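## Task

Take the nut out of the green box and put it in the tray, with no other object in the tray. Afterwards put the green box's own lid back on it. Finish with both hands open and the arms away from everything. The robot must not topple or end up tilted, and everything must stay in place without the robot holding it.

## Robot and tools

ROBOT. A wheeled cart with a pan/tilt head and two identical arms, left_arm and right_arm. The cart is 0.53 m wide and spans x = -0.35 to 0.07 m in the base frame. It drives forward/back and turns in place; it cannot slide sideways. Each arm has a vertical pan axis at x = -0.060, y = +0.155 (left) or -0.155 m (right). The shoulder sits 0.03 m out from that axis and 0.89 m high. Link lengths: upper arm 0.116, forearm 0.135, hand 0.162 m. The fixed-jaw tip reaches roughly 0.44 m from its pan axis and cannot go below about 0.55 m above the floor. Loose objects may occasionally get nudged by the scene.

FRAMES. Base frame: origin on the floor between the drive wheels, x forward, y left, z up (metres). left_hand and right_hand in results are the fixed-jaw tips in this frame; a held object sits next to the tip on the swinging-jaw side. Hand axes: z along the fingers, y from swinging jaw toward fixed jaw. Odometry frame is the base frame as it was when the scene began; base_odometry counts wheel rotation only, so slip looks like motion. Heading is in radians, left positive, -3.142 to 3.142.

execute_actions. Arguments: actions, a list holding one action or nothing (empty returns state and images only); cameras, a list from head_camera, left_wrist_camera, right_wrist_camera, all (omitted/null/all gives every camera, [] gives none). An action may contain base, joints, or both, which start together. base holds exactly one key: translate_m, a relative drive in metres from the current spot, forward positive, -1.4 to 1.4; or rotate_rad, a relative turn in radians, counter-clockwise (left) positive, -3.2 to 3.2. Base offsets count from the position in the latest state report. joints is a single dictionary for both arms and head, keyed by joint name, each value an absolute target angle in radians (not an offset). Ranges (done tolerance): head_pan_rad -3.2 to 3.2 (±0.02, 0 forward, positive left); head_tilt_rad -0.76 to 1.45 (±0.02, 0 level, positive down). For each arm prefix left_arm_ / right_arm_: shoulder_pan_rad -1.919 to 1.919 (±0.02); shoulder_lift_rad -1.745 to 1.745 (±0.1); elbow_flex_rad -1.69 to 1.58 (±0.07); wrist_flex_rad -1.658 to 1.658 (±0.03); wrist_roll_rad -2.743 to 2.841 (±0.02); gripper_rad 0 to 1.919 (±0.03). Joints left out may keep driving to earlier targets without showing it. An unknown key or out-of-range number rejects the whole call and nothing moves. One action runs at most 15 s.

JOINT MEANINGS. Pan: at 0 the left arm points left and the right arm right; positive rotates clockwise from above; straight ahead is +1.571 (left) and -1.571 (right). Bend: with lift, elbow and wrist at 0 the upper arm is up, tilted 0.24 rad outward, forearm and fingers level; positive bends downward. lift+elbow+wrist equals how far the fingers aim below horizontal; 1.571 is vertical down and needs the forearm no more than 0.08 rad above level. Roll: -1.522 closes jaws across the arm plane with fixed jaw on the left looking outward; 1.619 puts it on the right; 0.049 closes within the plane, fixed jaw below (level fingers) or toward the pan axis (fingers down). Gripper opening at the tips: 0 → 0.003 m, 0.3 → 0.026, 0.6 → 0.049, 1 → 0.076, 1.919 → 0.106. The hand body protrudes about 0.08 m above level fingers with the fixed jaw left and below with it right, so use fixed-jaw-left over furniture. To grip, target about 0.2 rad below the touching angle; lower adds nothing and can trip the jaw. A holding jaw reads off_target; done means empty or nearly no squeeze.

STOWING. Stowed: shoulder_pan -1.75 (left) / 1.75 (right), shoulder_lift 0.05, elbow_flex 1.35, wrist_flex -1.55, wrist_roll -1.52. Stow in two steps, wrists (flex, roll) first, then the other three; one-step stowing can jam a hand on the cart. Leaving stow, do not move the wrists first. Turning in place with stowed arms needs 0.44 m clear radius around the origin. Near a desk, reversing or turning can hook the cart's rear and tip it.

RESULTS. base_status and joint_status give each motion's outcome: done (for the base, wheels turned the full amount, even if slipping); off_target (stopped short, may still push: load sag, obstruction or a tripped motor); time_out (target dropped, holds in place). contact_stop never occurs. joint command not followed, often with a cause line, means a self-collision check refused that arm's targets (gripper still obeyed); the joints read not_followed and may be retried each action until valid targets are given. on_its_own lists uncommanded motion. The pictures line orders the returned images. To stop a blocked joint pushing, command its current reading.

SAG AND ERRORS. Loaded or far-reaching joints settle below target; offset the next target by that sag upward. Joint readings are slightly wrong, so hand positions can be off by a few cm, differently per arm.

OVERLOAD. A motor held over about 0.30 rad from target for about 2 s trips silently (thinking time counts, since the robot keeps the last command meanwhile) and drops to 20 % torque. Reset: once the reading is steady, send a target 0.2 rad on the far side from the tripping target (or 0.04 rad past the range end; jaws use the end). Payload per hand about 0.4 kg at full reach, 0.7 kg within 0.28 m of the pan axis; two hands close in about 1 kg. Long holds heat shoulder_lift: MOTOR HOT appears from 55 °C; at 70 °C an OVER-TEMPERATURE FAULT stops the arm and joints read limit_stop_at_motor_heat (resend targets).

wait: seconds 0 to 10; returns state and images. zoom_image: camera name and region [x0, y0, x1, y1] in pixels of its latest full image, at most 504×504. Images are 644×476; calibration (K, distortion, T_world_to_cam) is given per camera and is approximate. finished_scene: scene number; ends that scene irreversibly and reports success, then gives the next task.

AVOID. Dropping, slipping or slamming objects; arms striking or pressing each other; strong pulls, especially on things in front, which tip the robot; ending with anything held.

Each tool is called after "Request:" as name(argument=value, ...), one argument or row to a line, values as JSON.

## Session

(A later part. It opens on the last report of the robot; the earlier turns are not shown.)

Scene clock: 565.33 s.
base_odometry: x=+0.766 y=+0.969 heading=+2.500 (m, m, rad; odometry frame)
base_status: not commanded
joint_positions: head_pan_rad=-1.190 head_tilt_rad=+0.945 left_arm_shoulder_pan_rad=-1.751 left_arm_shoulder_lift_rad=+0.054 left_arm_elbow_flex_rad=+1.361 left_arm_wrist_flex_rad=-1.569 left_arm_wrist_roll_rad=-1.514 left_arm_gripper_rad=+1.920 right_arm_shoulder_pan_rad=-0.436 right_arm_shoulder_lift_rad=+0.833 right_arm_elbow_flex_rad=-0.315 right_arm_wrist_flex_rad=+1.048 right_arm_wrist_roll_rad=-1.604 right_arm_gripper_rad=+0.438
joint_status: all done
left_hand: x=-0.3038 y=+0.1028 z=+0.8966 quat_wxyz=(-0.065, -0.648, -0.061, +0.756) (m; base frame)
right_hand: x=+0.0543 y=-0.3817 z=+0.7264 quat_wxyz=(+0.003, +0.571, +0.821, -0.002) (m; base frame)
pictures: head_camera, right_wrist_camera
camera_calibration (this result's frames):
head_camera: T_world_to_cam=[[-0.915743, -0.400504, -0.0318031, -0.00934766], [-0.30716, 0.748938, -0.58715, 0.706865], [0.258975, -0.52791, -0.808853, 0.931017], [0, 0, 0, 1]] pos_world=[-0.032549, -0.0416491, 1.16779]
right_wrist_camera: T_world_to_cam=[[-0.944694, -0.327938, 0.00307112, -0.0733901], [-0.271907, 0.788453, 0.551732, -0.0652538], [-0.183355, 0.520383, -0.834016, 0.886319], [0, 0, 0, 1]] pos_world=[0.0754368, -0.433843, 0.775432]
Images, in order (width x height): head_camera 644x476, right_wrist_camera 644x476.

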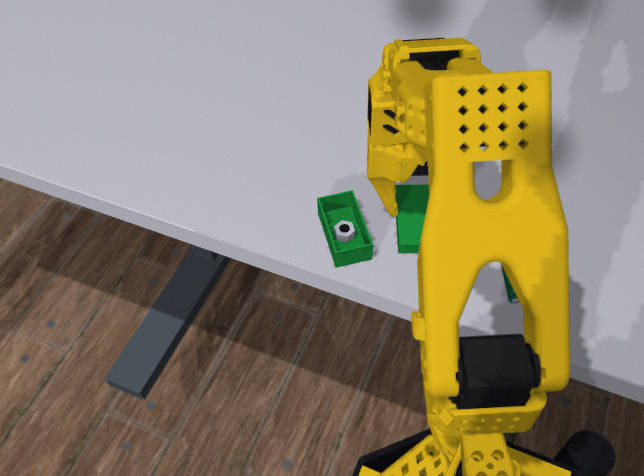

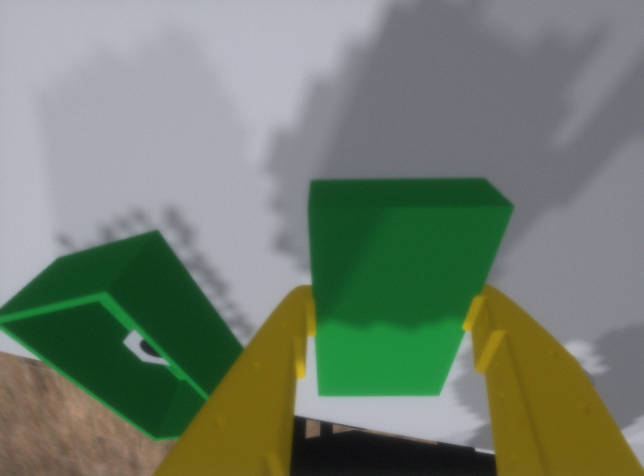

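Request:
execute_actions(
  actions=[
    {"joints": {"right_arm_gripper_rad": 0.67, "right_arm_shoulder_lift_rad": 0.79}},
  ],
  cameras=["head_camera", "right_wrist_camera"],
)

Scene clock: 668.80 s.
base_odometry: x=+0.766 y=+0.969 heading=+2.500 (m, m, rad; odometry frame)
base_status: not commanded
joint_positions: head_pan_rad=-1.190 head_tilt_rad=+0.945 left_arm_shoulder_pan_rad=-1.751 left_arm_shoulder_lift_rad=+0.054 left_arm_elbow_flex_rad=+1.361 left_arm_wrist_flex_rad=-1.569 left_arm_wrist_roll_rad=-1.514 left_arm_gripper_rad=+1.920 right_arm_shoulder_pan_rad=-0.436 right_arm_shoulder_lift_rad=+0.833 right_arm_elbow_flex_rad=-0.315 right_arm_wrist_flex_rad=+1.048 right_arm_wrist_roll_rad=-1.604 right_arm_gripper_rad=+0.660
joint_status: all done
left_hand: x=-0.3038 y=+0.1028 z=+0.8966 quat_wxyz=(-0.065, -0.648, -0.061, +0.756) (m; base frame)
right_hand: x=+0.0543 y=-0.3817 z=+0.7264 quat_wxyz=(+0.003, +0.571, +0.821, -0.002) (m; base frame)
pictures: head_camera, right_wrist_camera
camera_calibration (this result's frames):
head_camera: T_world_to_cam=[[-0.915743, -0.400504, -0.0318031, -0.00934766], [-0.30716, 0.748938, -0.58715, 0.706865], [0.258975, -0.52791, -0.808853, 0.931017], [0, 0, 0, 1]] pos_world=[-0.032549, -0.0416491, 1.16779]
right_wrist_camera: T_world_to_cam=[[-0.944694, -0.327938, 0.00307112, -0.0733901], [-0.271907, 0.788453, 0.551732, -0.0652538], [-0.183355, 0.520383, -0.834016, 0.886319], [0, 0, 0, 1]] pos_world=[0.0754368, -0.433843, 0.775432]
Images, in order (width x height): head_camera 644x476, right_wrist_camera 644x476.

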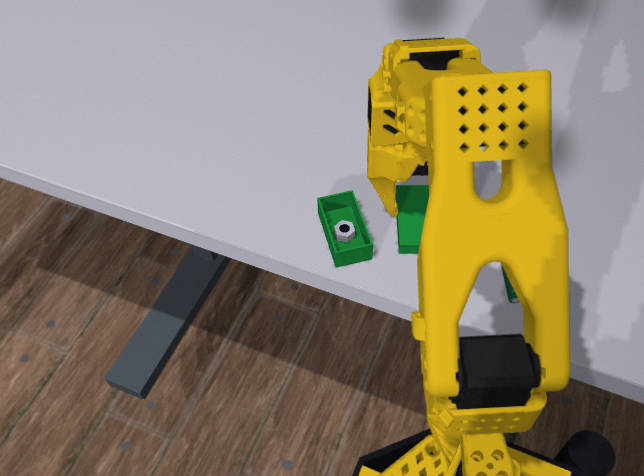

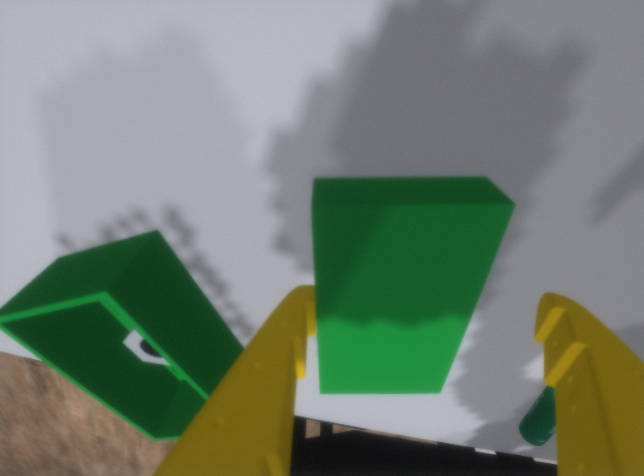

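Request:
execute_actions(
  actions=[
    {"joints": {"right_arm_shoulder_pan_rad": -0.671, "right_arm_shoulder_lift_rad": 0.62, "right_arm_wrist_flex_rad": 1.242, "right_arm_wrist_roll_rad": -0.002, "right_arm_gripper_rad": 0.245}},
  ],
  cameras=["head_camera", "right_wrist_camera"],
)

Scene clock: 719.33 s.
base_odometry: x=+0.766 y=+0.969 heading=+2.500 (m, m, rad; odometry frame)
base_status: not commanded
joint_positions: head_pan_rad=-1.190 head_tilt_rad=+0.945 left_arm_shoulder_pan_rad=-1.751 left_arm_shoulder_lift_rad=+0.054 left_arm_elbow_flex_rad=+1.361 left_arm_wrist_flex_rad=-1.569 left_arm_wrist_roll_rad=-1.514 left_arm_gripper_rad=+1.920 right_arm_shoulder_pan_rad=-0.665 right_arm_shoulder_lift_rad=+0.671 right_arm_elbow_flex_rad=-0.315 right_arm_wrist_flex_rad=+1.236 right_arm_wrist_roll_rad=-0.012 right_arm_gripper_rad=+0.254
joint_status: all done
left_hand: x=-0.3038 y=+0.1028 z=+0.8966 quat_wxyz=(-0.065, -0.648, -0.061, +0.756) (m; base frame)
right_hand: x=+0.0877 y=-0.3432 z=+0.7622 quat_wxyz=(-0.004, -0.298, +0.955, +0.010) (m; base frame)
pictures: head_camera, right_wrist_camera
camera_calibration (this result's frames):
head_camera: T_world_to_cam=[[-0.915743, -0.400504, -0.0318031, -0.00934766], [-0.30716, 0.748938, -0.58715, 0.706865], [0.258974, -0.52791, -0.808853, 0.931017], [0, 0, 0, 1]] pos_world=[-0.032549, -0.0416491, 1.16779]
right_wrist_camera: T_world_to_cam=[[0.55142, -0.834041, -0.0176538, -0.318429], [-0.68663, -0.465776, 0.558205, -0.505347], [-0.473788, -0.295684, -0.829515, 0.6443], [0, 0, 0, 1]] pos_world=[0.133864, -0.310452, 0.810923]
Images, in order (width x height): head_camera 644x476, right_wrist_camera 644x476.

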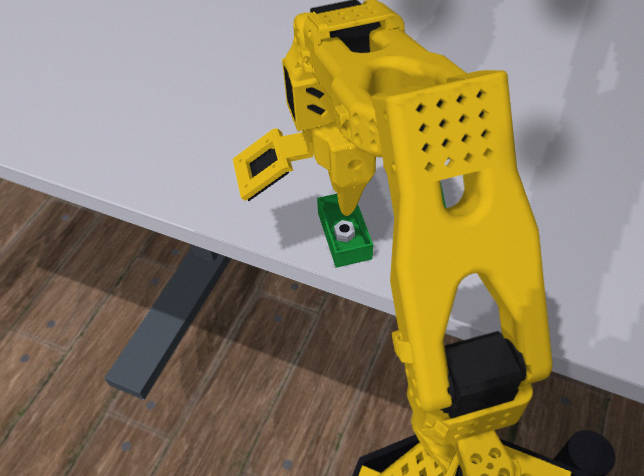

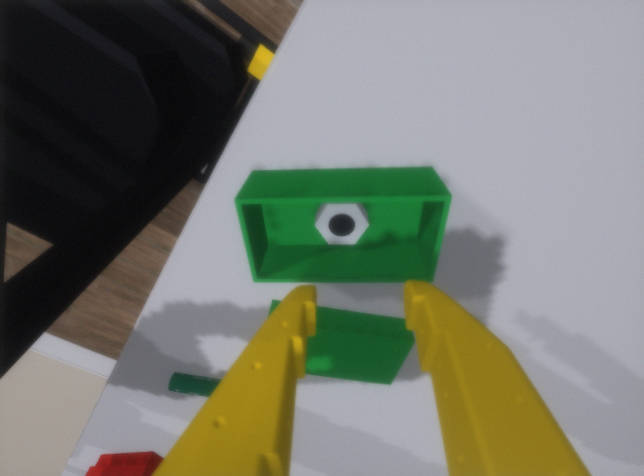

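Request:
zoom_image(
  camera="right_wrist_camera",
  region=[220, 150, 470, 350],
)

Region (220, 150, 470, 350) of right_wrist_camera's 644x476 image, scaled by 2.016; it fills the top 403 rows of this view, and the rest is white.

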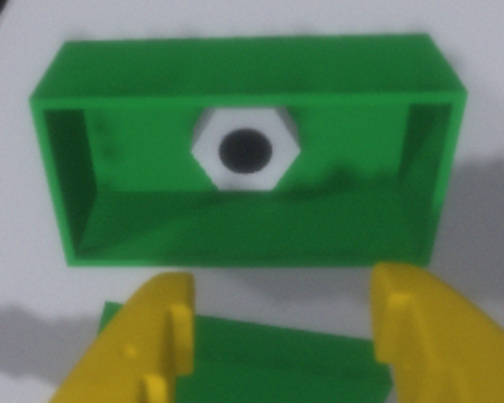

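Request:
execute_actions(
  actions=[
    {"joints": {"right_arm_shoulder_pan_rad": -0.689, "right_arm_shoulder_lift_rad": 0.657, "right_arm_elbow_flex_rad": -0.122, "right_arm_wrist_flex_rad": 0.993}},
  ],
  cameras=["head_camera", "right_wrist_camera"],
)

Scene clock: 835.07 s.
base_odometry: x=+0.766 y=+0.969 heading=+2.500 (m, m, rad; odometry frame)
base_status: not commanded
joint_positions: head_pan_rad=-1.190 head_tilt_rad=+0.945 left_arm_shoulder_pan_rad=-1.751 left_arm_shoulder_lift_rad=+0.054 left_arm_elbow_flex_rad=+1.361 left_arm_wrist_flex_rad=-1.569 left_arm_wrist_roll_rad=-1.514 left_arm_gripper_rad=+1.920 right_arm_shoulder_pan_rad=-0.682 right_arm_shoulder_lift_rad=+0.673 right_arm_elbow_flex_rad=-0.121 right_arm_wrist_flex_rad=+0.998 right_arm_wrist_roll_rad=-0.012 right_arm_gripper_rad=+0.254
joint_status: all done
left_hand: x=-0.3038 y=+0.1028 z=+0.8966 quat_wxyz=(-0.065, -0.648, -0.061, +0.756) (m; base frame)
right_hand: x=+0.0884 y=-0.3377 z=+0.7376 quat_wxyz=(+0.004, -0.306, +0.952, -0.009) (m; base frame)
pictures: head_camera, right_wrist_camera
camera_calibration (this result's frames):
head_camera: T_world_to_cam=[[-0.915743, -0.400504, -0.0318031, -0.00934767], [-0.30716, 0.748938, -0.58715, 0.706865], [0.258974, -0.52791, -0.808853, 0.931017], [0, 0, 0, 1]] pos_world=[-0.032549, -0.0416491, 1.16779]
right_wrist_camera: T_world_to_cam=[[0.565337, -0.824522, 0.0236253, -0.343055], [-0.693209, -0.459389, 0.555358, -0.48367], [-0.447052, -0.330342, -0.831276, 0.613025], [0, 0, 0, 1]] pos_world=[0.132711, -0.302542, 0.786308]
Images, in order (width x height): head_camera 644x476, right_wrist_camera 644x476.

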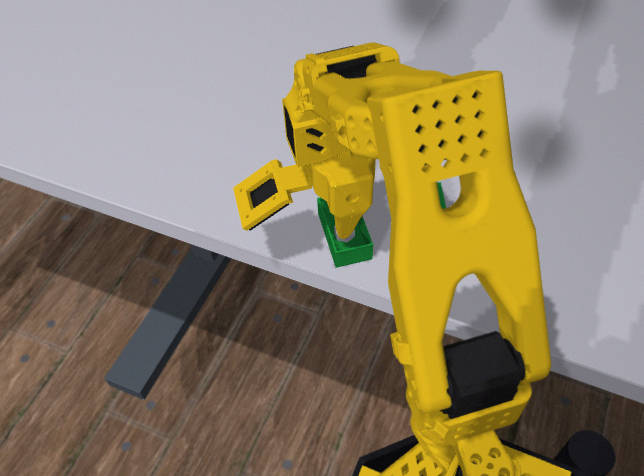

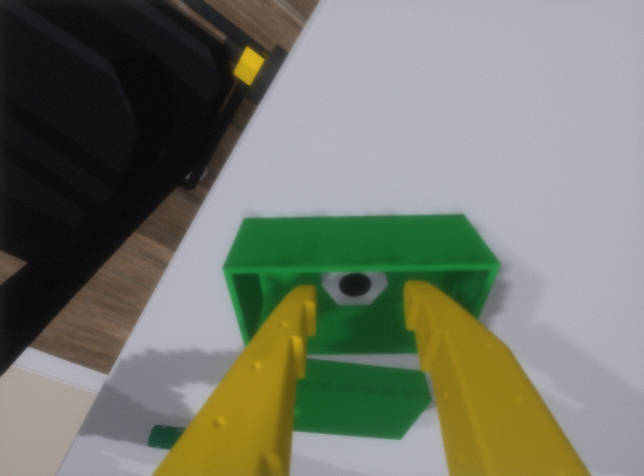

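Request:
zoom_image(
  camera="right_wrist_camera",
  region=[210, 200, 510, 370],
)

Request:
zoom_image(
  camera="right_wrist_camera",
  region=[290, 250, 430, 350],
)

Request:
zoom_image(
  camera="head_camera",
  region=[300, 185, 390, 275],
)

Region (210, 200, 510, 370) of right_wrist_camera's 644x476 image, scaled by 1.680; it fills the top 286 rows of this view, and the rest is white.

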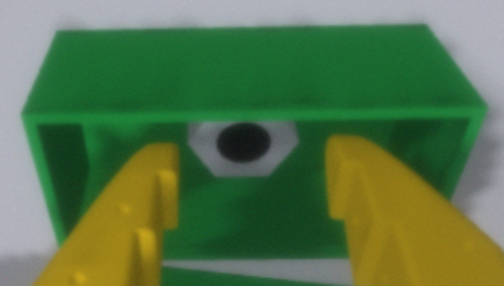

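Region (290, 250, 430, 350) of right_wrist_camera's 644x476 image, scaled by 3.600; it fills the top 360 rows of this view, and the rest is white.

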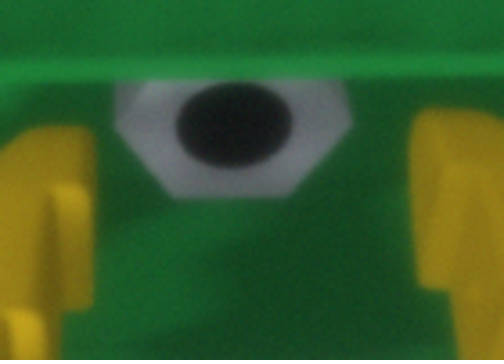

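Region (300, 185, 390, 275) of head_camera's 644x476 image, scaled by 5.600.

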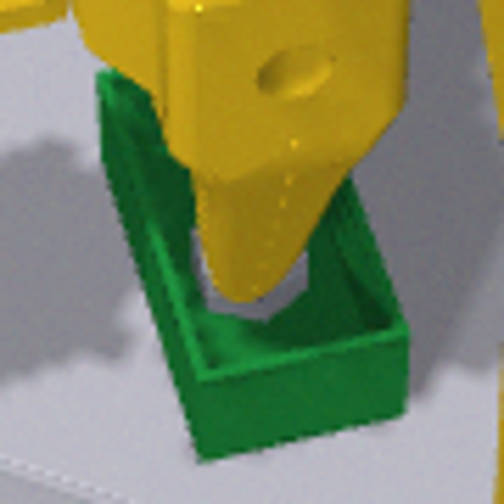

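Request:
execute_actions(
  actions=[
    {"joints": {"right_arm_shoulder_lift_rad": 0.705, "right_arm_wrist_flex_rad": 0.95, "right_arm_gripper_rad": 0.04}},
  ],
  cameras=["head_camera", "right_wrist_camera"],
)

Scene clock: 874.13 s.
base_odometry: x=+0.766 y=+0.969 heading=+2.500 (m, m, rad; odometry frame)
base_status: not commanded
joint_positions: head_pan_rad=-1.190 head_tilt_rad=+0.945 left_arm_shoulder_pan_rad=-1.751 left_arm_shoulder_lift_rad=+0.054 left_arm_elbow_flex_rad=+1.361 left_arm_wrist_flex_rad=-1.569 left_arm_wrist_roll_rad=-1.514 left_arm_gripper_rad=+1.920 right_arm_shoulder_pan_rad=-0.682 right_arm_shoulder_lift_rad=+0.721 right_arm_elbow_flex_rad=-0.121 right_arm_wrist_flex_rad=+0.957 right_arm_wrist_roll_rad=-0.012 right_arm_gripper_rad=+0.050
joint_status: all done
left_hand: x=-0.3038 y=+0.1028 z=+0.8966 quat_wxyz=(-0.065, -0.648, -0.061, +0.756) (m; base frame)
right_hand: x=+0.0877 y=-0.3369 z=+0.7276 quat_wxyz=(+0.003, -0.306, +0.952, -0.006) (m; base frame)
pictures: head_camera, right_wrist_camera
camera_calibration (this result's frames):
head_camera: T_world_to_cam=[[-0.915743, -0.400504, -0.0318031, -0.00934765], [-0.30716, 0.748938, -0.58715, 0.706865], [0.258974, -0.527909, -0.808853, 0.931017], [0, 0, 0, 1]] pos_world=[-0.032549, -0.0416491, 1.16779]
right_wrist_camera: T_world_to_cam=[[0.565416, -0.82462, 0.0175107, -0.337393], [-0.691061, -0.462036, 0.55584, -0.479664], [-0.450266, -0.326382, -0.831105, 0.606229], [0, 0, 0, 1]] pos_world=[0.132255, -0.30198, 0.776365]
Images, in order (width x height): head_camera 644x476, right_wrist_camera 644x476.

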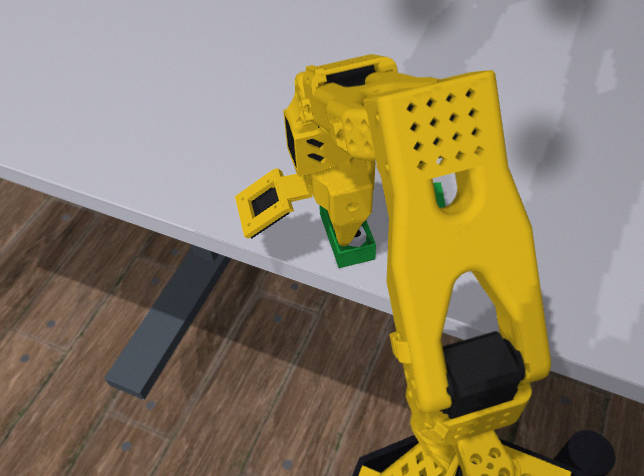

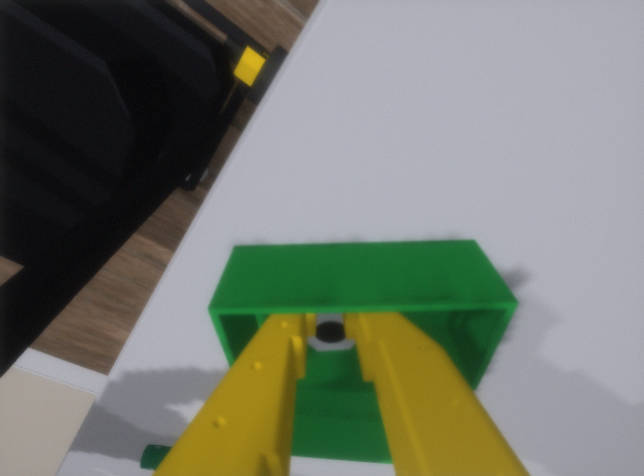

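Request:
zoom_image(
  camera="head_camera",
  region=[300, 185, 390, 275],
)

Request:
zoom_image(
  camera="right_wrist_camera",
  region=[200, 230, 530, 420],
)

Request:
zoom_image(
  camera="right_wrist_camera",
  region=[280, 295, 400, 375],
)

Region (300, 185, 390, 275) of head_camera's 644x476 image, scaled by 5.600.

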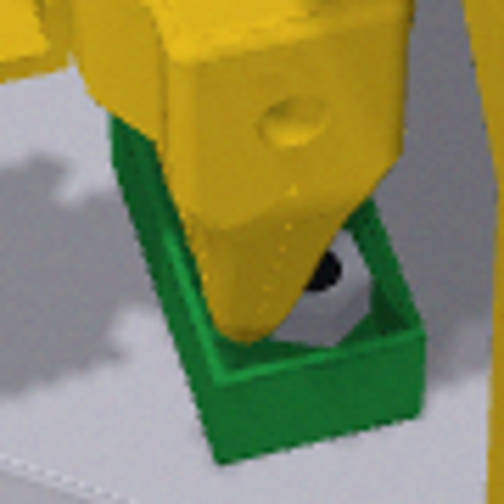

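Region (200, 230, 530, 420) of right_wrist_camera's 644x476 image, scaled by 1.527; it fills the top 290 rows of this view, and the rest is white.

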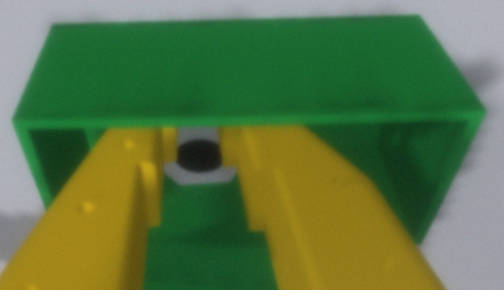

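Region (280, 295, 400, 375) of right_wrist_camera's 644x476 image, scaled by 4.200.

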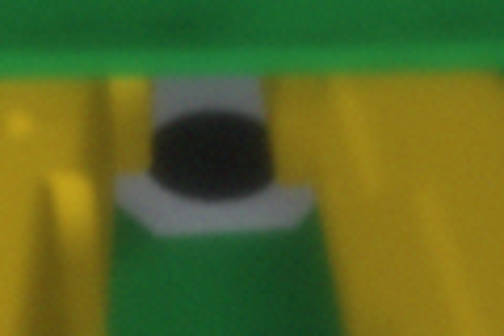

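Request:
zoom_image(
  camera="right_wrist_camera",
  region=[190, 290, 350, 420],
)

Request:
zoom_image(
  camera="head_camera",
  region=[325, 215, 385, 275],
)

Region (190, 290, 350, 420) of right_wrist_camera's 644x476 image, scaled by 3.150; it fills the top 410 rows of this view, and the rest is white.

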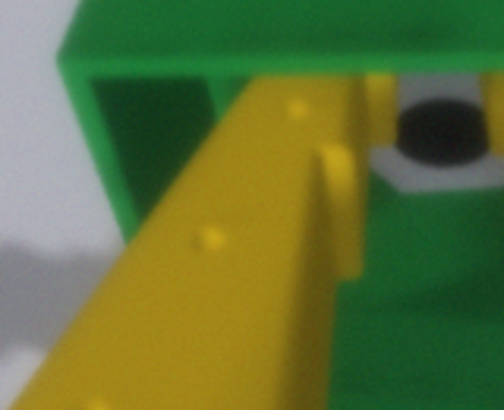

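Region (325, 215, 385, 275) of head_camera's 644x476 image, scaled by 8.400.

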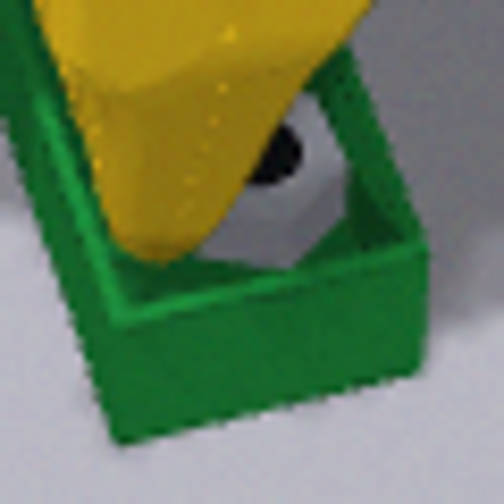

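Request:
execute_actions(
  actions=[
    {"joints": {"right_arm_shoulder_lift_rad": 0.636, "right_arm_wrist_flex_rad": 1.034, "right_arm_gripper_rad": 0.267}},
  ],
  cameras=["head_camera", "right_wrist_camera"],
)

Scene clock: 994.83 s.
base_odometry: x=+0.766 y=+0.969 heading=+2.500 (m, m, rad; odometry frame)
base_status: not commanded
joint_positions: head_pan_rad=-1.190 head_tilt_rad=+0.945 left_arm_shoulder_pan_rad=-1.751 left_arm_shoulder_lift_rad=+0.054 left_arm_elbow_flex_rad=+1.361 left_arm_wrist_flex_rad=-1.569 left_arm_wrist_roll_rad=-1.514 left_arm_gripper_rad=+1.920 right_arm_shoulder_pan_rad=-0.682 right_arm_shoulder_lift_rad=+0.685 right_arm_elbow_flex_rad=-0.121 right_arm_wrist_flex_rad=+1.028 right_arm_wrist_roll_rad=-0.012 right_arm_gripper_rad=+0.257
joint_status: all done
left_hand: x=-0.3038 y=+0.1028 z=+0.8966 quat_wxyz=(-0.065, -0.648, -0.061, +0.756) (m; base frame)
right_hand: x=+0.0842 y=-0.3325 z=+0.7353 quat_wxyz=(-0.004, -0.306, +0.952, +0.010) (m; base frame)
pictures: head_camera, right_wrist_camera
camera_calibration (this result's frames):
head_camera: T_world_to_cam=[[-0.915743, -0.400504, -0.0318031, -0.00934765], [-0.30716, 0.748938, -0.58715, 0.706865], [0.258974, -0.527909, -0.808853, 0.931017], [0, 0, 0, 1]] pos_world=[-0.032549, -0.0416491, 1.16779]
right_wrist_camera: T_world_to_cam=[[0.565415, -0.824618, -0.0176538, -0.306099], [-0.678673, -0.477295, 0.558205, -0.492228], [-0.468732, -0.303636, -0.829515, 0.620407], [0, 0, 0, 1]] pos_world=[0.129815, -0.298975, 0.783997]
Images, in order (width x height): head_camera 644x476, right_wrist_camera 644x476.

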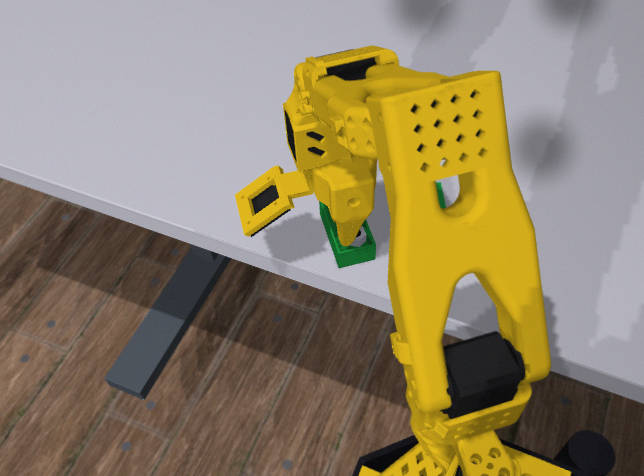

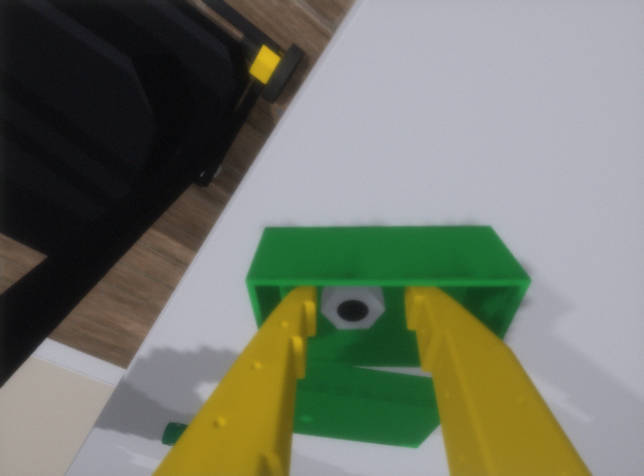

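Request:
zoom_image(
  camera="right_wrist_camera",
  region=[290, 265, 430, 375],
)

Request:
zoom_image(
  camera="right_wrist_camera",
  region=[235, 215, 545, 385],
)

Request:
zoom_image(
  camera="head_camera",
  region=[310, 195, 390, 275],
)

Region (290, 265, 430, 375) of right_wrist_camera's 644x476 image, scaled by 3.600; it fills the top 396 rows of this view, and the rest is white.

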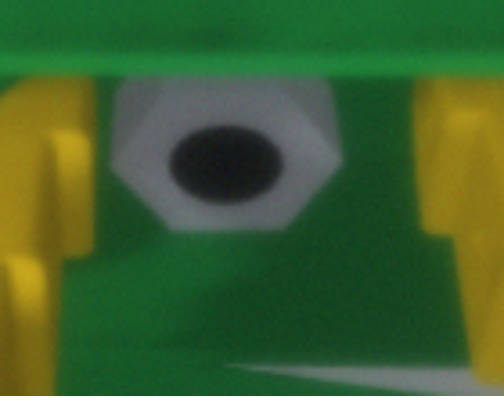

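Region (235, 215, 545, 385) of right_wrist_camera's 644x476 image, scaled by 1.626; it fills the top 276 rows of this view, and the rest is white.

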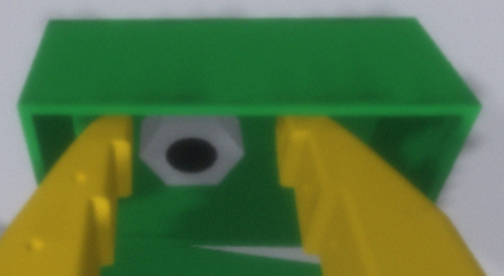

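Region (310, 195, 390, 275) of head_camera's 644x476 image, scaled by 6.300.

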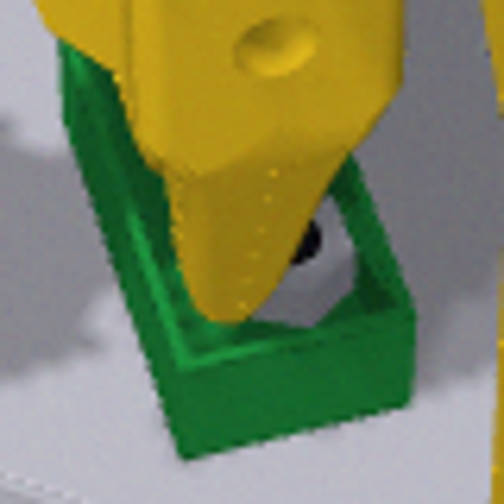

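Request:
execute_actions(
  actions=[
    {"joints": {"right_arm_shoulder_pan_rad": -0.629, "right_arm_shoulder_lift_rad": 0.669, "right_arm_wrist_flex_rad": 1.029, "right_arm_wrist_roll_rad": 0.05}},
  ],
  cameras=["head_camera", "right_wrist_camera"],
)

Scene clock: 1054.20 s.
base_odometry: x=+0.766 y=+0.969 heading=+2.500 (m, m, rad; odometry frame)
base_status: not commanded
joint_positions: head_pan_rad=-1.190 head_tilt_rad=+0.945 left_arm_shoulder_pan_rad=-1.751 left_arm_shoulder_lift_rad=+0.054 left_arm_elbow_flex_rad=+1.361 left_arm_wrist_flex_rad=-1.569 left_arm_wrist_roll_rad=-1.514 left_arm_gripper_rad=+1.920 right_arm_shoulder_pan_rad=-0.636 right_arm_shoulder_lift_rad=+0.685 right_arm_elbow_flex_rad=-0.121 right_arm_wrist_flex_rad=+1.028 right_arm_wrist_roll_rad=+0.039 right_arm_gripper_rad=+0.258
joint_status: all done
left_hand: x=-0.3038 y=+0.1028 z=+0.8966 quat_wxyz=(-0.065, -0.648, -0.061, +0.756) (m; base frame)
right_hand: x=+0.0756 y=-0.3392 z=+0.7353 quat_wxyz=(-0.003, -0.308, +0.951, +0.010) (m; base frame)
pictures: head_camera, right_wrist_camera
camera_calibration (this result's frames):
head_camera: T_world_to_cam=[[-0.915743, -0.400504, -0.0318031, -0.00934764], [-0.30716, 0.748938, -0.58715, 0.706865], [0.258974, -0.527909, -0.808854, 0.931017], [0, 0, 0, 1]] pos_world=[-0.032549, -0.0416491, 1.16779]
right_wrist_camera: T_world_to_cam=[[0.569209, -0.822002, -0.017714, -0.306077], [-0.676952, -0.480777, 0.557305, -0.501933], [-0.466623, -0.305232, -0.830119, 0.614069], [0, 0, 0, 1]] pos_world=[0.120976, -0.30548, 0.784059]
Images, in order (width x height): head_camera 644x476, right_wrist_camera 644x476.

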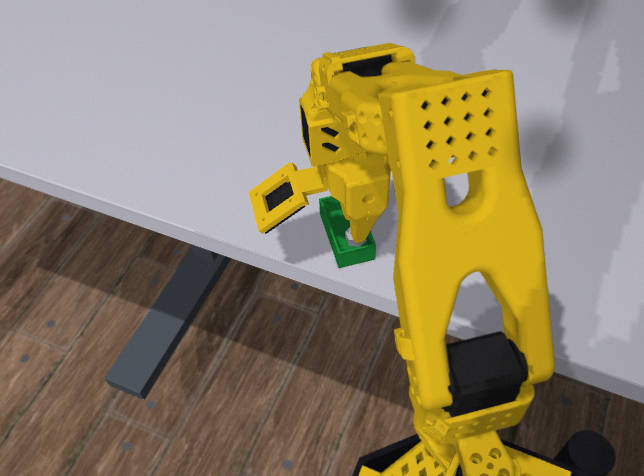

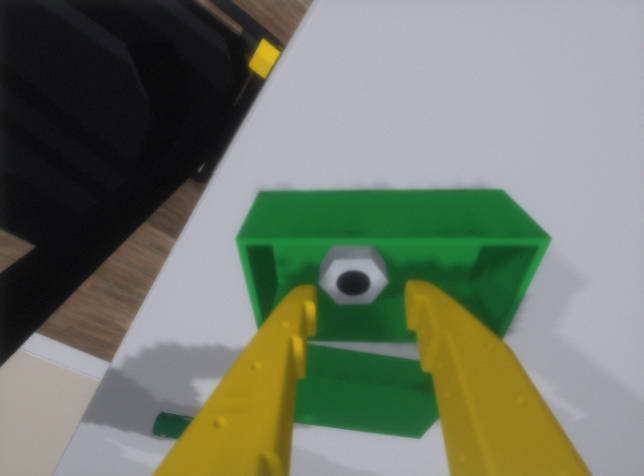

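Request:
zoom_image(
  camera="right_wrist_camera",
  region=[290, 235, 430, 345],
)

Request:
zoom_image(
  camera="right_wrist_camera",
  region=[225, 180, 565, 360],
)

Request:
zoom_image(
  camera="head_camera",
  region=[310, 195, 390, 275],
)

Region (290, 235, 430, 345) of right_wrist_camera's 644x476 image, scaled by 3.600; it fills the top 396 rows of this view, and the rest is white.

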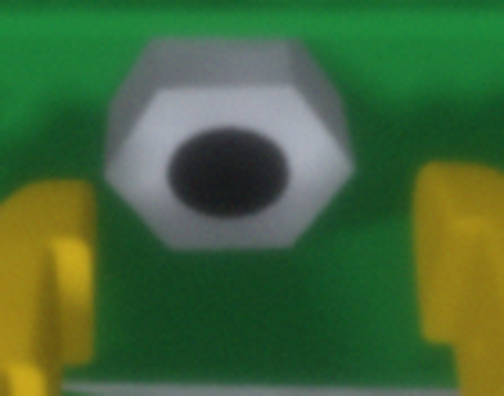

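Region (225, 180, 565, 360) of right_wrist_camera's 644x476 image, scaled by 1.482; it fills the top 267 rows of this view, and the rest is white.

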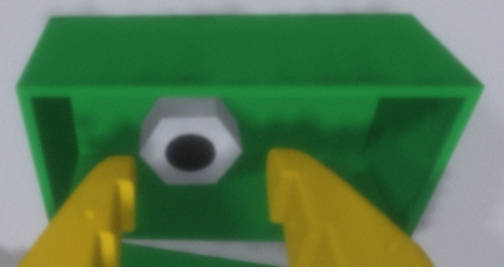

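Region (310, 195, 390, 275) of head_camera's 644x476 image, scaled by 6.300.

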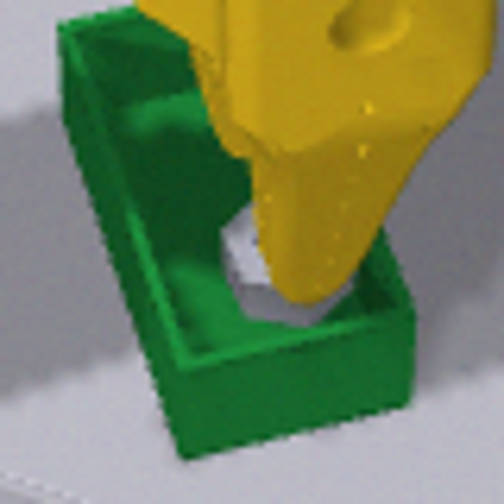

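Request:
zoom_image(
  camera="right_wrist_camera",
  region=[420, 225, 560, 345],
)

Request:
zoom_image(
  camera="right_wrist_camera",
  region=[230, 225, 330, 335],
)

Region (420, 225, 560, 345) of right_wrist_camera's 644x476 image, scaled by 3.600; it fills the top 432 rows of this view, and the rest is white.

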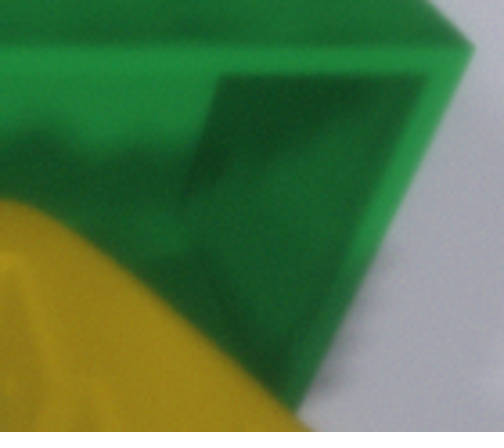

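Region (230, 225, 330, 335) of right_wrist_camera's 644x476 image, scaled by 4.582; it fills the left 458 columns of this view, and the rest is white.

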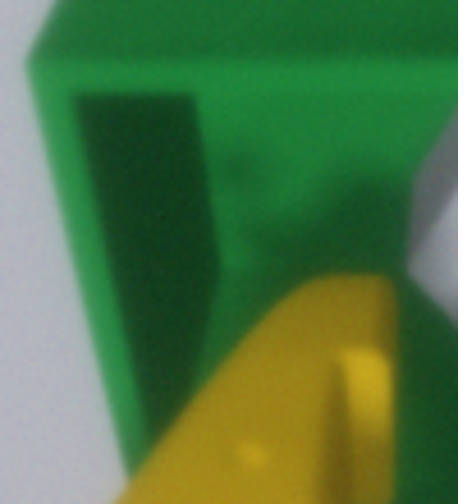

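Request:
execute_actions(
  actions=[
    {"joints": {"right_arm_shoulder_lift_rad": 0.717, "right_arm_wrist_flex_rad": 0.976}},
  ],
  cameras=["head_camera", "right_wrist_camera"],
)

Scene clock: 1095.07 s.
base_odometry: x=+0.766 y=+0.969 heading=+2.500 (m, m, rad; odometry frame)
base_status: not commanded
joint_positions: head_pan_rad=-1.190 head_tilt_rad=+0.945 left_arm_shoulder_pan_rad=-1.751 left_arm_shoulder_lift_rad=+0.054 left_arm_elbow_flex_rad=+1.361 left_arm_wrist_flex_rad=-1.569 left_arm_wrist_roll_rad=-1.514 left_arm_gripper_rad=+1.920 right_arm_shoulder_pan_rad=-0.636 right_arm_shoulder_lift_rad=+0.731 right_arm_elbow_flex_rad=-0.121 right_arm_wrist_flex_rad=+0.982 right_arm_wrist_roll_rad=+0.039 right_arm_gripper_rad=+0.258
joint_status: all done
left_hand: x=-0.3038 y=+0.1028 z=+0.8966 quat_wxyz=(-0.065, -0.648, -0.061, +0.756) (m; base frame)
right_hand: x=+0.0755 y=-0.3391 z=+0.7257 quat_wxyz=(-0.003, -0.308, +0.951, +0.010) (m; base frame)
pictures: head_camera, right_wrist_camera
camera_calibration (this result's frames):
head_camera: T_world_to_cam=[[-0.915743, -0.400504, -0.0318031, -0.00934765], [-0.30716, 0.748938, -0.58715, 0.706865], [0.258974, -0.52791, -0.808853, 0.931017], [0, 0, 0, 1]] pos_world=[-0.032549, -0.0416491, 1.16779]
right_wrist_camera: T_world_to_cam=[[0.569209, -0.822002, -0.017714, -0.306102], [-0.676952, -0.480777, 0.557305, -0.496559], [-0.466623, -0.305232, -0.830119, 0.606057], [0, 0, 0, 1]] pos_world=[0.120889, -0.305362, 0.774412]
Images, in order (width x height): head_camera 644x476, right_wrist_camera 644x476.

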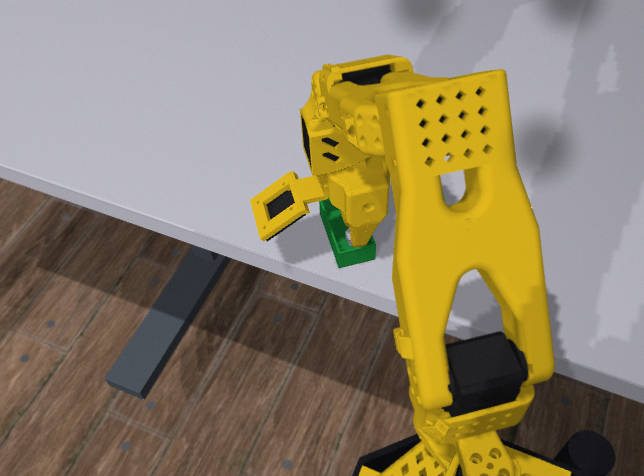

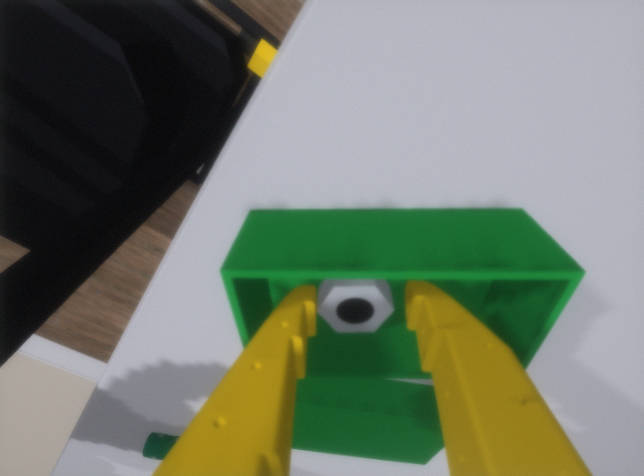

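Request:
zoom_image(
  camera="right_wrist_camera",
  region=[290, 262, 430, 372],
)

Request:
zoom_image(
  camera="head_camera",
  region=[310, 195, 390, 275],
)

Region (290, 262, 430, 372) of right_wrist_camera's 644x476 image, scaled by 3.600; it fills the top 396 rows of this view, and the rest is white.

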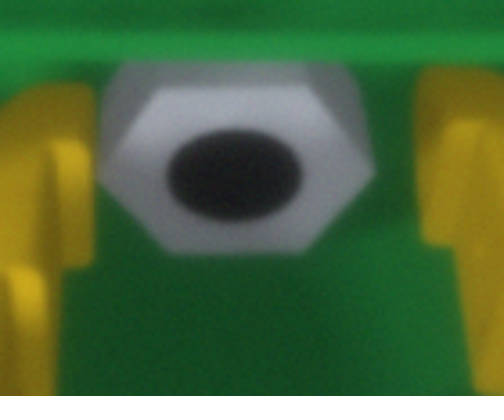

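Region (310, 195, 390, 275) of head_camera's 644x476 image, scaled by 6.300.

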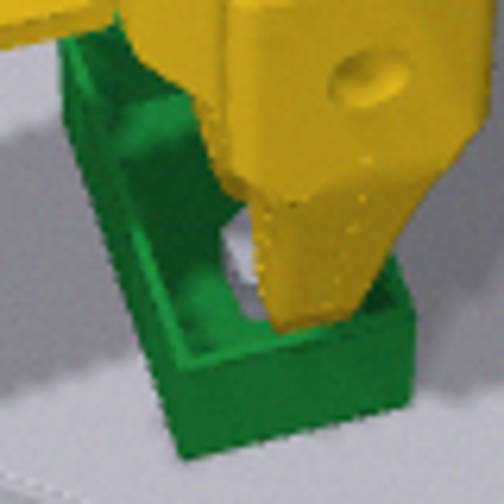

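Request:
execute_actions(
  actions=[
    {"joints": {"right_arm_gripper_rad": 0.04}},
  ],
  cameras=["head_camera", "right_wrist_camera"],
)

Scene clock: 1108.03 s.
base_odometry: x=+0.766 y=+0.969 heading=+2.500 (m, m, rad; odometry frame)
base_status: not commanded
joint_positions: head_pan_rad=-1.190 head_tilt_rad=+0.945 left_arm_shoulder_pan_rad=-1.751 left_arm_shoulder_lift_rad=+0.054 left_arm_elbow_flex_rad=+1.361 left_arm_wrist_flex_rad=-1.569 left_arm_wrist_roll_rad=-1.514 left_arm_gripper_rad=+1.920 right_arm_shoulder_pan_rad=-0.636 right_arm_shoulder_lift_rad=+0.733 right_arm_elbow_flex_rad=-0.121 right_arm_wrist_flex_rad=+0.982 right_arm_wrist_roll_rad=+0.039 right_arm_gripper_rad=+0.205
joint_status: right_arm_gripper_rad off_target (ended at +0.205, target +0.040)
left_hand: x=-0.3038 y=+0.1028 z=+0.8966 quat_wxyz=(-0.065, -0.648, -0.061, +0.756) (m; base frame)
right_hand: x=+0.0753 y=-0.3389 z=+0.7254 quat_wxyz=(-0.004, -0.308, +0.951, +0.011) (m; base frame)
pictures: head_camera, right_wrist_camera
camera_calibration (this result's frames):
head_camera: T_world_to_cam=[[-0.915743, -0.400504, -0.0318031, -0.00934765], [-0.30716, 0.748938, -0.58715, 0.706865], [0.258974, -0.527909, -0.808853, 0.931017], [0, 0, 0, 1]] pos_world=[-0.032549, -0.0416491, 1.16779]
right_wrist_camera: T_world_to_cam=[[0.569192, -0.821979, -0.019247, -0.304728], [-0.676445, -0.481465, 0.557328, -0.496681], [-0.467379, -0.304207, -0.830069, 0.606165], [0, 0, 0, 1]] pos_world=[0.12078, -0.305215, 0.774108]
Images, in order (width x height): head_camera 644x476, right_wrist_camera 644x476.

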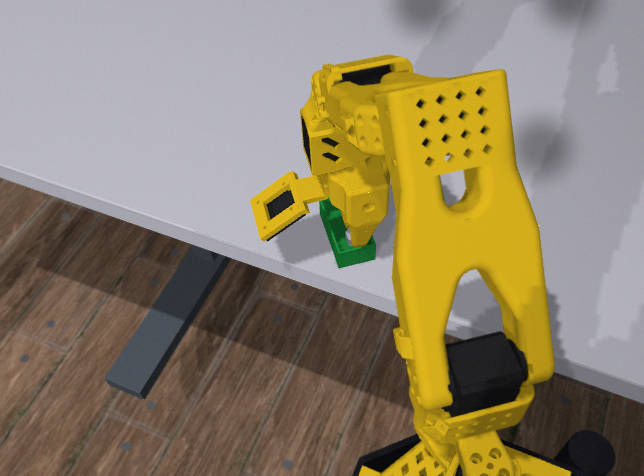

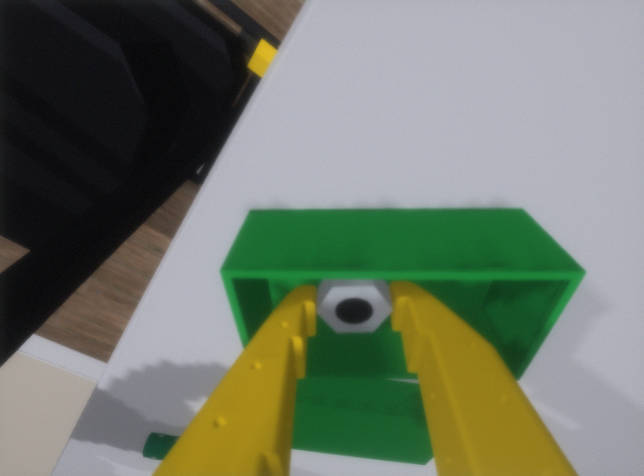

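Request:
execute_actions(
  actions=[
    {"joints": {"right_arm_shoulder_lift_rad": 0.55}},
  ],
  cameras=["head_camera", "right_wrist_camera"],
)

Scene clock: 1160.00 s.
base_odometry: x=+0.766 y=+0.969 heading=+2.500 (m, m, rad; odometry frame)
base_status: not commanded
joint_positions: head_pan_rad=-1.190 head_tilt_rad=+0.945 left_arm_shoulder_pan_rad=-1.751 left_arm_shoulder_lift_rad=+0.054 left_arm_elbow_flex_rad=+1.361 left_arm_wrist_flex_rad=-1.569 left_arm_wrist_roll_rad=-1.514 left_arm_gripper_rad=+1.920 right_arm_shoulder_pan_rad=-0.636 right_arm_shoulder_lift_rad=+0.601 right_arm_elbow_flex_rad=-0.121 right_arm_wrist_flex_rad=+0.982 right_arm_wrist_roll_rad=+0.039 right_arm_gripper_rad=+0.205
joint_status: all done
left_hand: x=-0.3038 y=+0.1028 z=+0.8966 quat_wxyz=(-0.065, -0.648, -0.061, +0.756) (m; base frame)
right_hand: x=+0.0875 y=-0.3554 z=+0.7529 quat_wxyz=(+0.017, -0.308, +0.950, -0.052) (m; base frame)
pictures: head_camera, right_wrist_camera
camera_calibration (this result's frames):
head_camera: T_world_to_cam=[[-0.915743, -0.400504, -0.0318031, -0.00934765], [-0.30716, 0.748938, -0.58715, 0.706865], [0.258974, -0.527909, -0.808853, 0.931017], [0, 0, 0, 1]] pos_world=[-0.032549, -0.0416492, 1.16779]
right_wrist_camera: T_world_to_cam=[[0.565539, -0.81703, 0.112376, -0.421664], [-0.719909, -0.422583, 0.550595, -0.481919], [-0.402365, -0.392283, -0.827174, 0.590497], [0, 0, 0, 1]] pos_world=[0.129125, -0.31652, 0.801171]
Images, in order (width x height): head_camera 644x476, right_wrist_camera 644x476.

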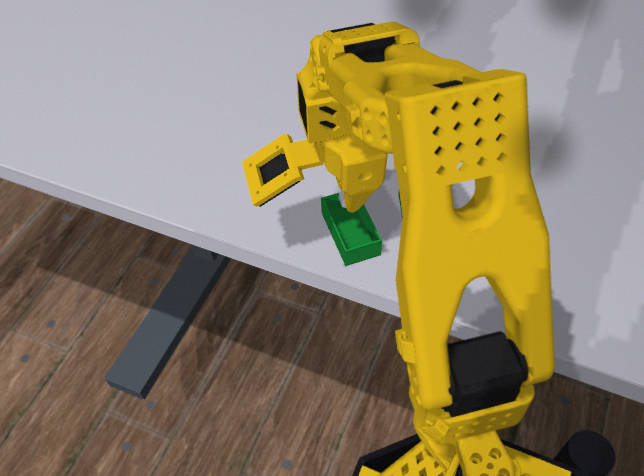

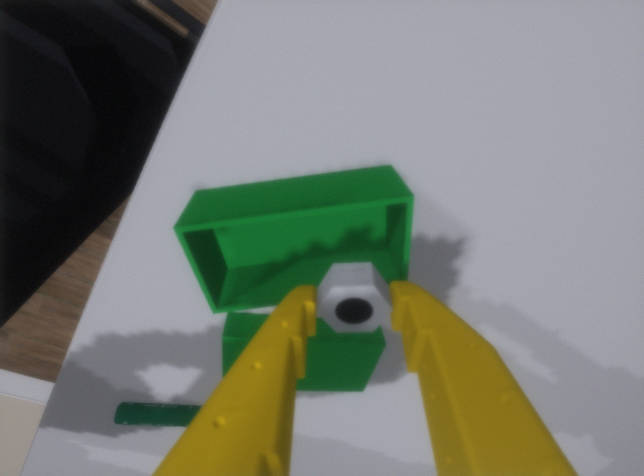

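Request:
execute_actions(
  actions=[],
)

Scene clock: 1187.17 s.
base_odometry: x=+0.766 y=+0.969 heading=+2.500 (m, m, rad; odometry frame)
base_status: not commanded
joint_positions: head_pan_rad=-1.190 head_tilt_rad=+0.945 left_arm_shoulder_pan_rad=-1.751 left_arm_shoulder_lift_rad=+0.054 left_arm_elbow_flex_rad=+1.361 left_arm_wrist_flex_rad=-1.569 left_arm_wrist_roll_rad=-1.514 left_arm_gripper_rad=+1.920 right_arm_shoulder_pan_rad=-0.636 right_arm_shoulder_lift_rad=+0.601 right_arm_elbow_flex_rad=-0.121 right_arm_wrist_flex_rad=+0.982 right_arm_wrist_roll_rad=+0.039 right_arm_gripper_rad=+0.205
joint_status: all done
left_hand: x=-0.3038 y=+0.1028 z=+0.8966 quat_wxyz=(-0.065, -0.648, -0.061, +0.756) (m; base frame)
right_hand: x=+0.0875 y=-0.3554 z=+0.7529 quat_wxyz=(+0.017, -0.308, +0.950, -0.052) (m; base frame)
pictures: head_camera, left_wrist_camera, right_wrist_camera
camera_calibration (this result's frames):
head_camera: T_world_to_cam=[[-0.915743, -0.400504, -0.0318031, -0.00934765], [-0.30716, 0.748938, -0.58715, 0.706865], [0.258974, -0.527909, -0.808853, 0.931017], [0, 0, 0, 1]] pos_world=[-0.032549, -0.0416491, 1.16779]
left_wrist_camera: T_world_to_cam=[[-0.168781, 0.984157, 0.054297, -0.206721], [0.356786, 0.112354, -0.927405, 0.954047], [-0.918813, -0.137156, -0.370096, 0.132854], [0, 0, 0, 1]] pos_world=[-0.253213, 0.114476, 0.945181]
right_wrist_camera: T_world_to_cam=[[0.565539, -0.81703, 0.112376, -0.421664], [-0.719909, -0.422583, 0.550595, -0.481919], [-0.402365, -0.392283, -0.827174, 0.590497], [0, 0, 0, 1]] pos_world=[0.129125, -0.31652, 0.801171]
Images, in order (width x height): head_camera 644x476, left_wrist_camera 644x476, right_wrist_camera 644x476.

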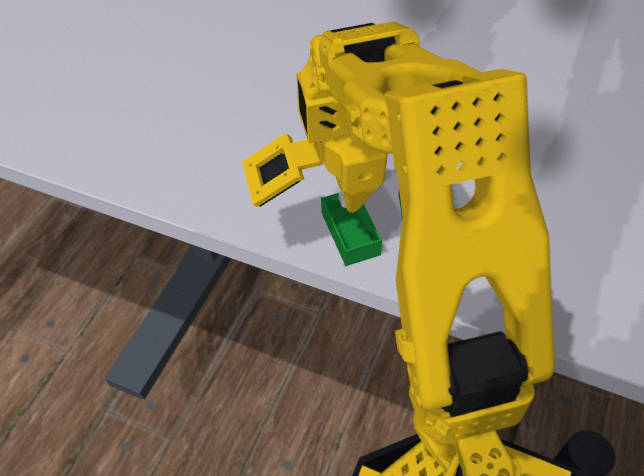

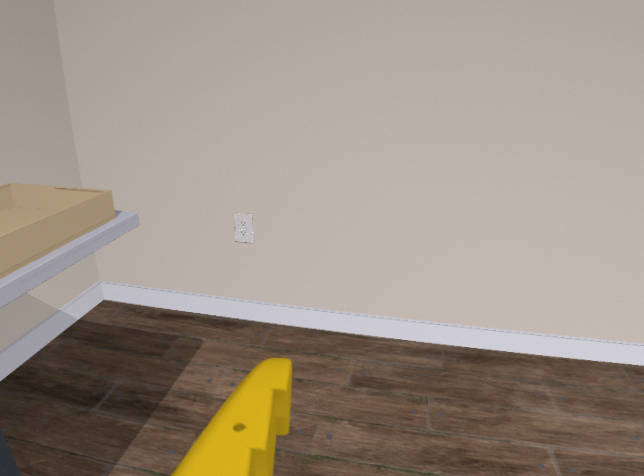

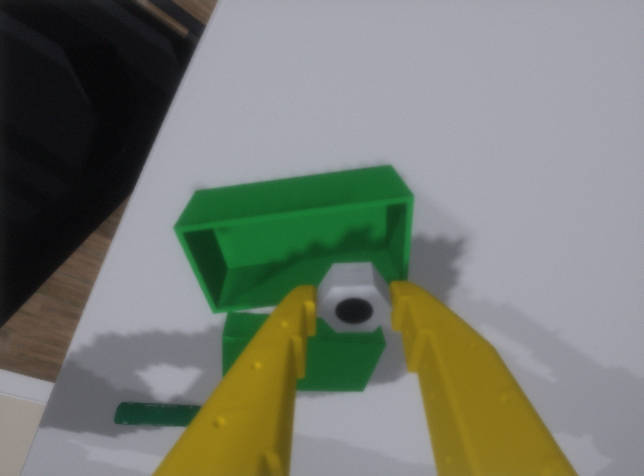

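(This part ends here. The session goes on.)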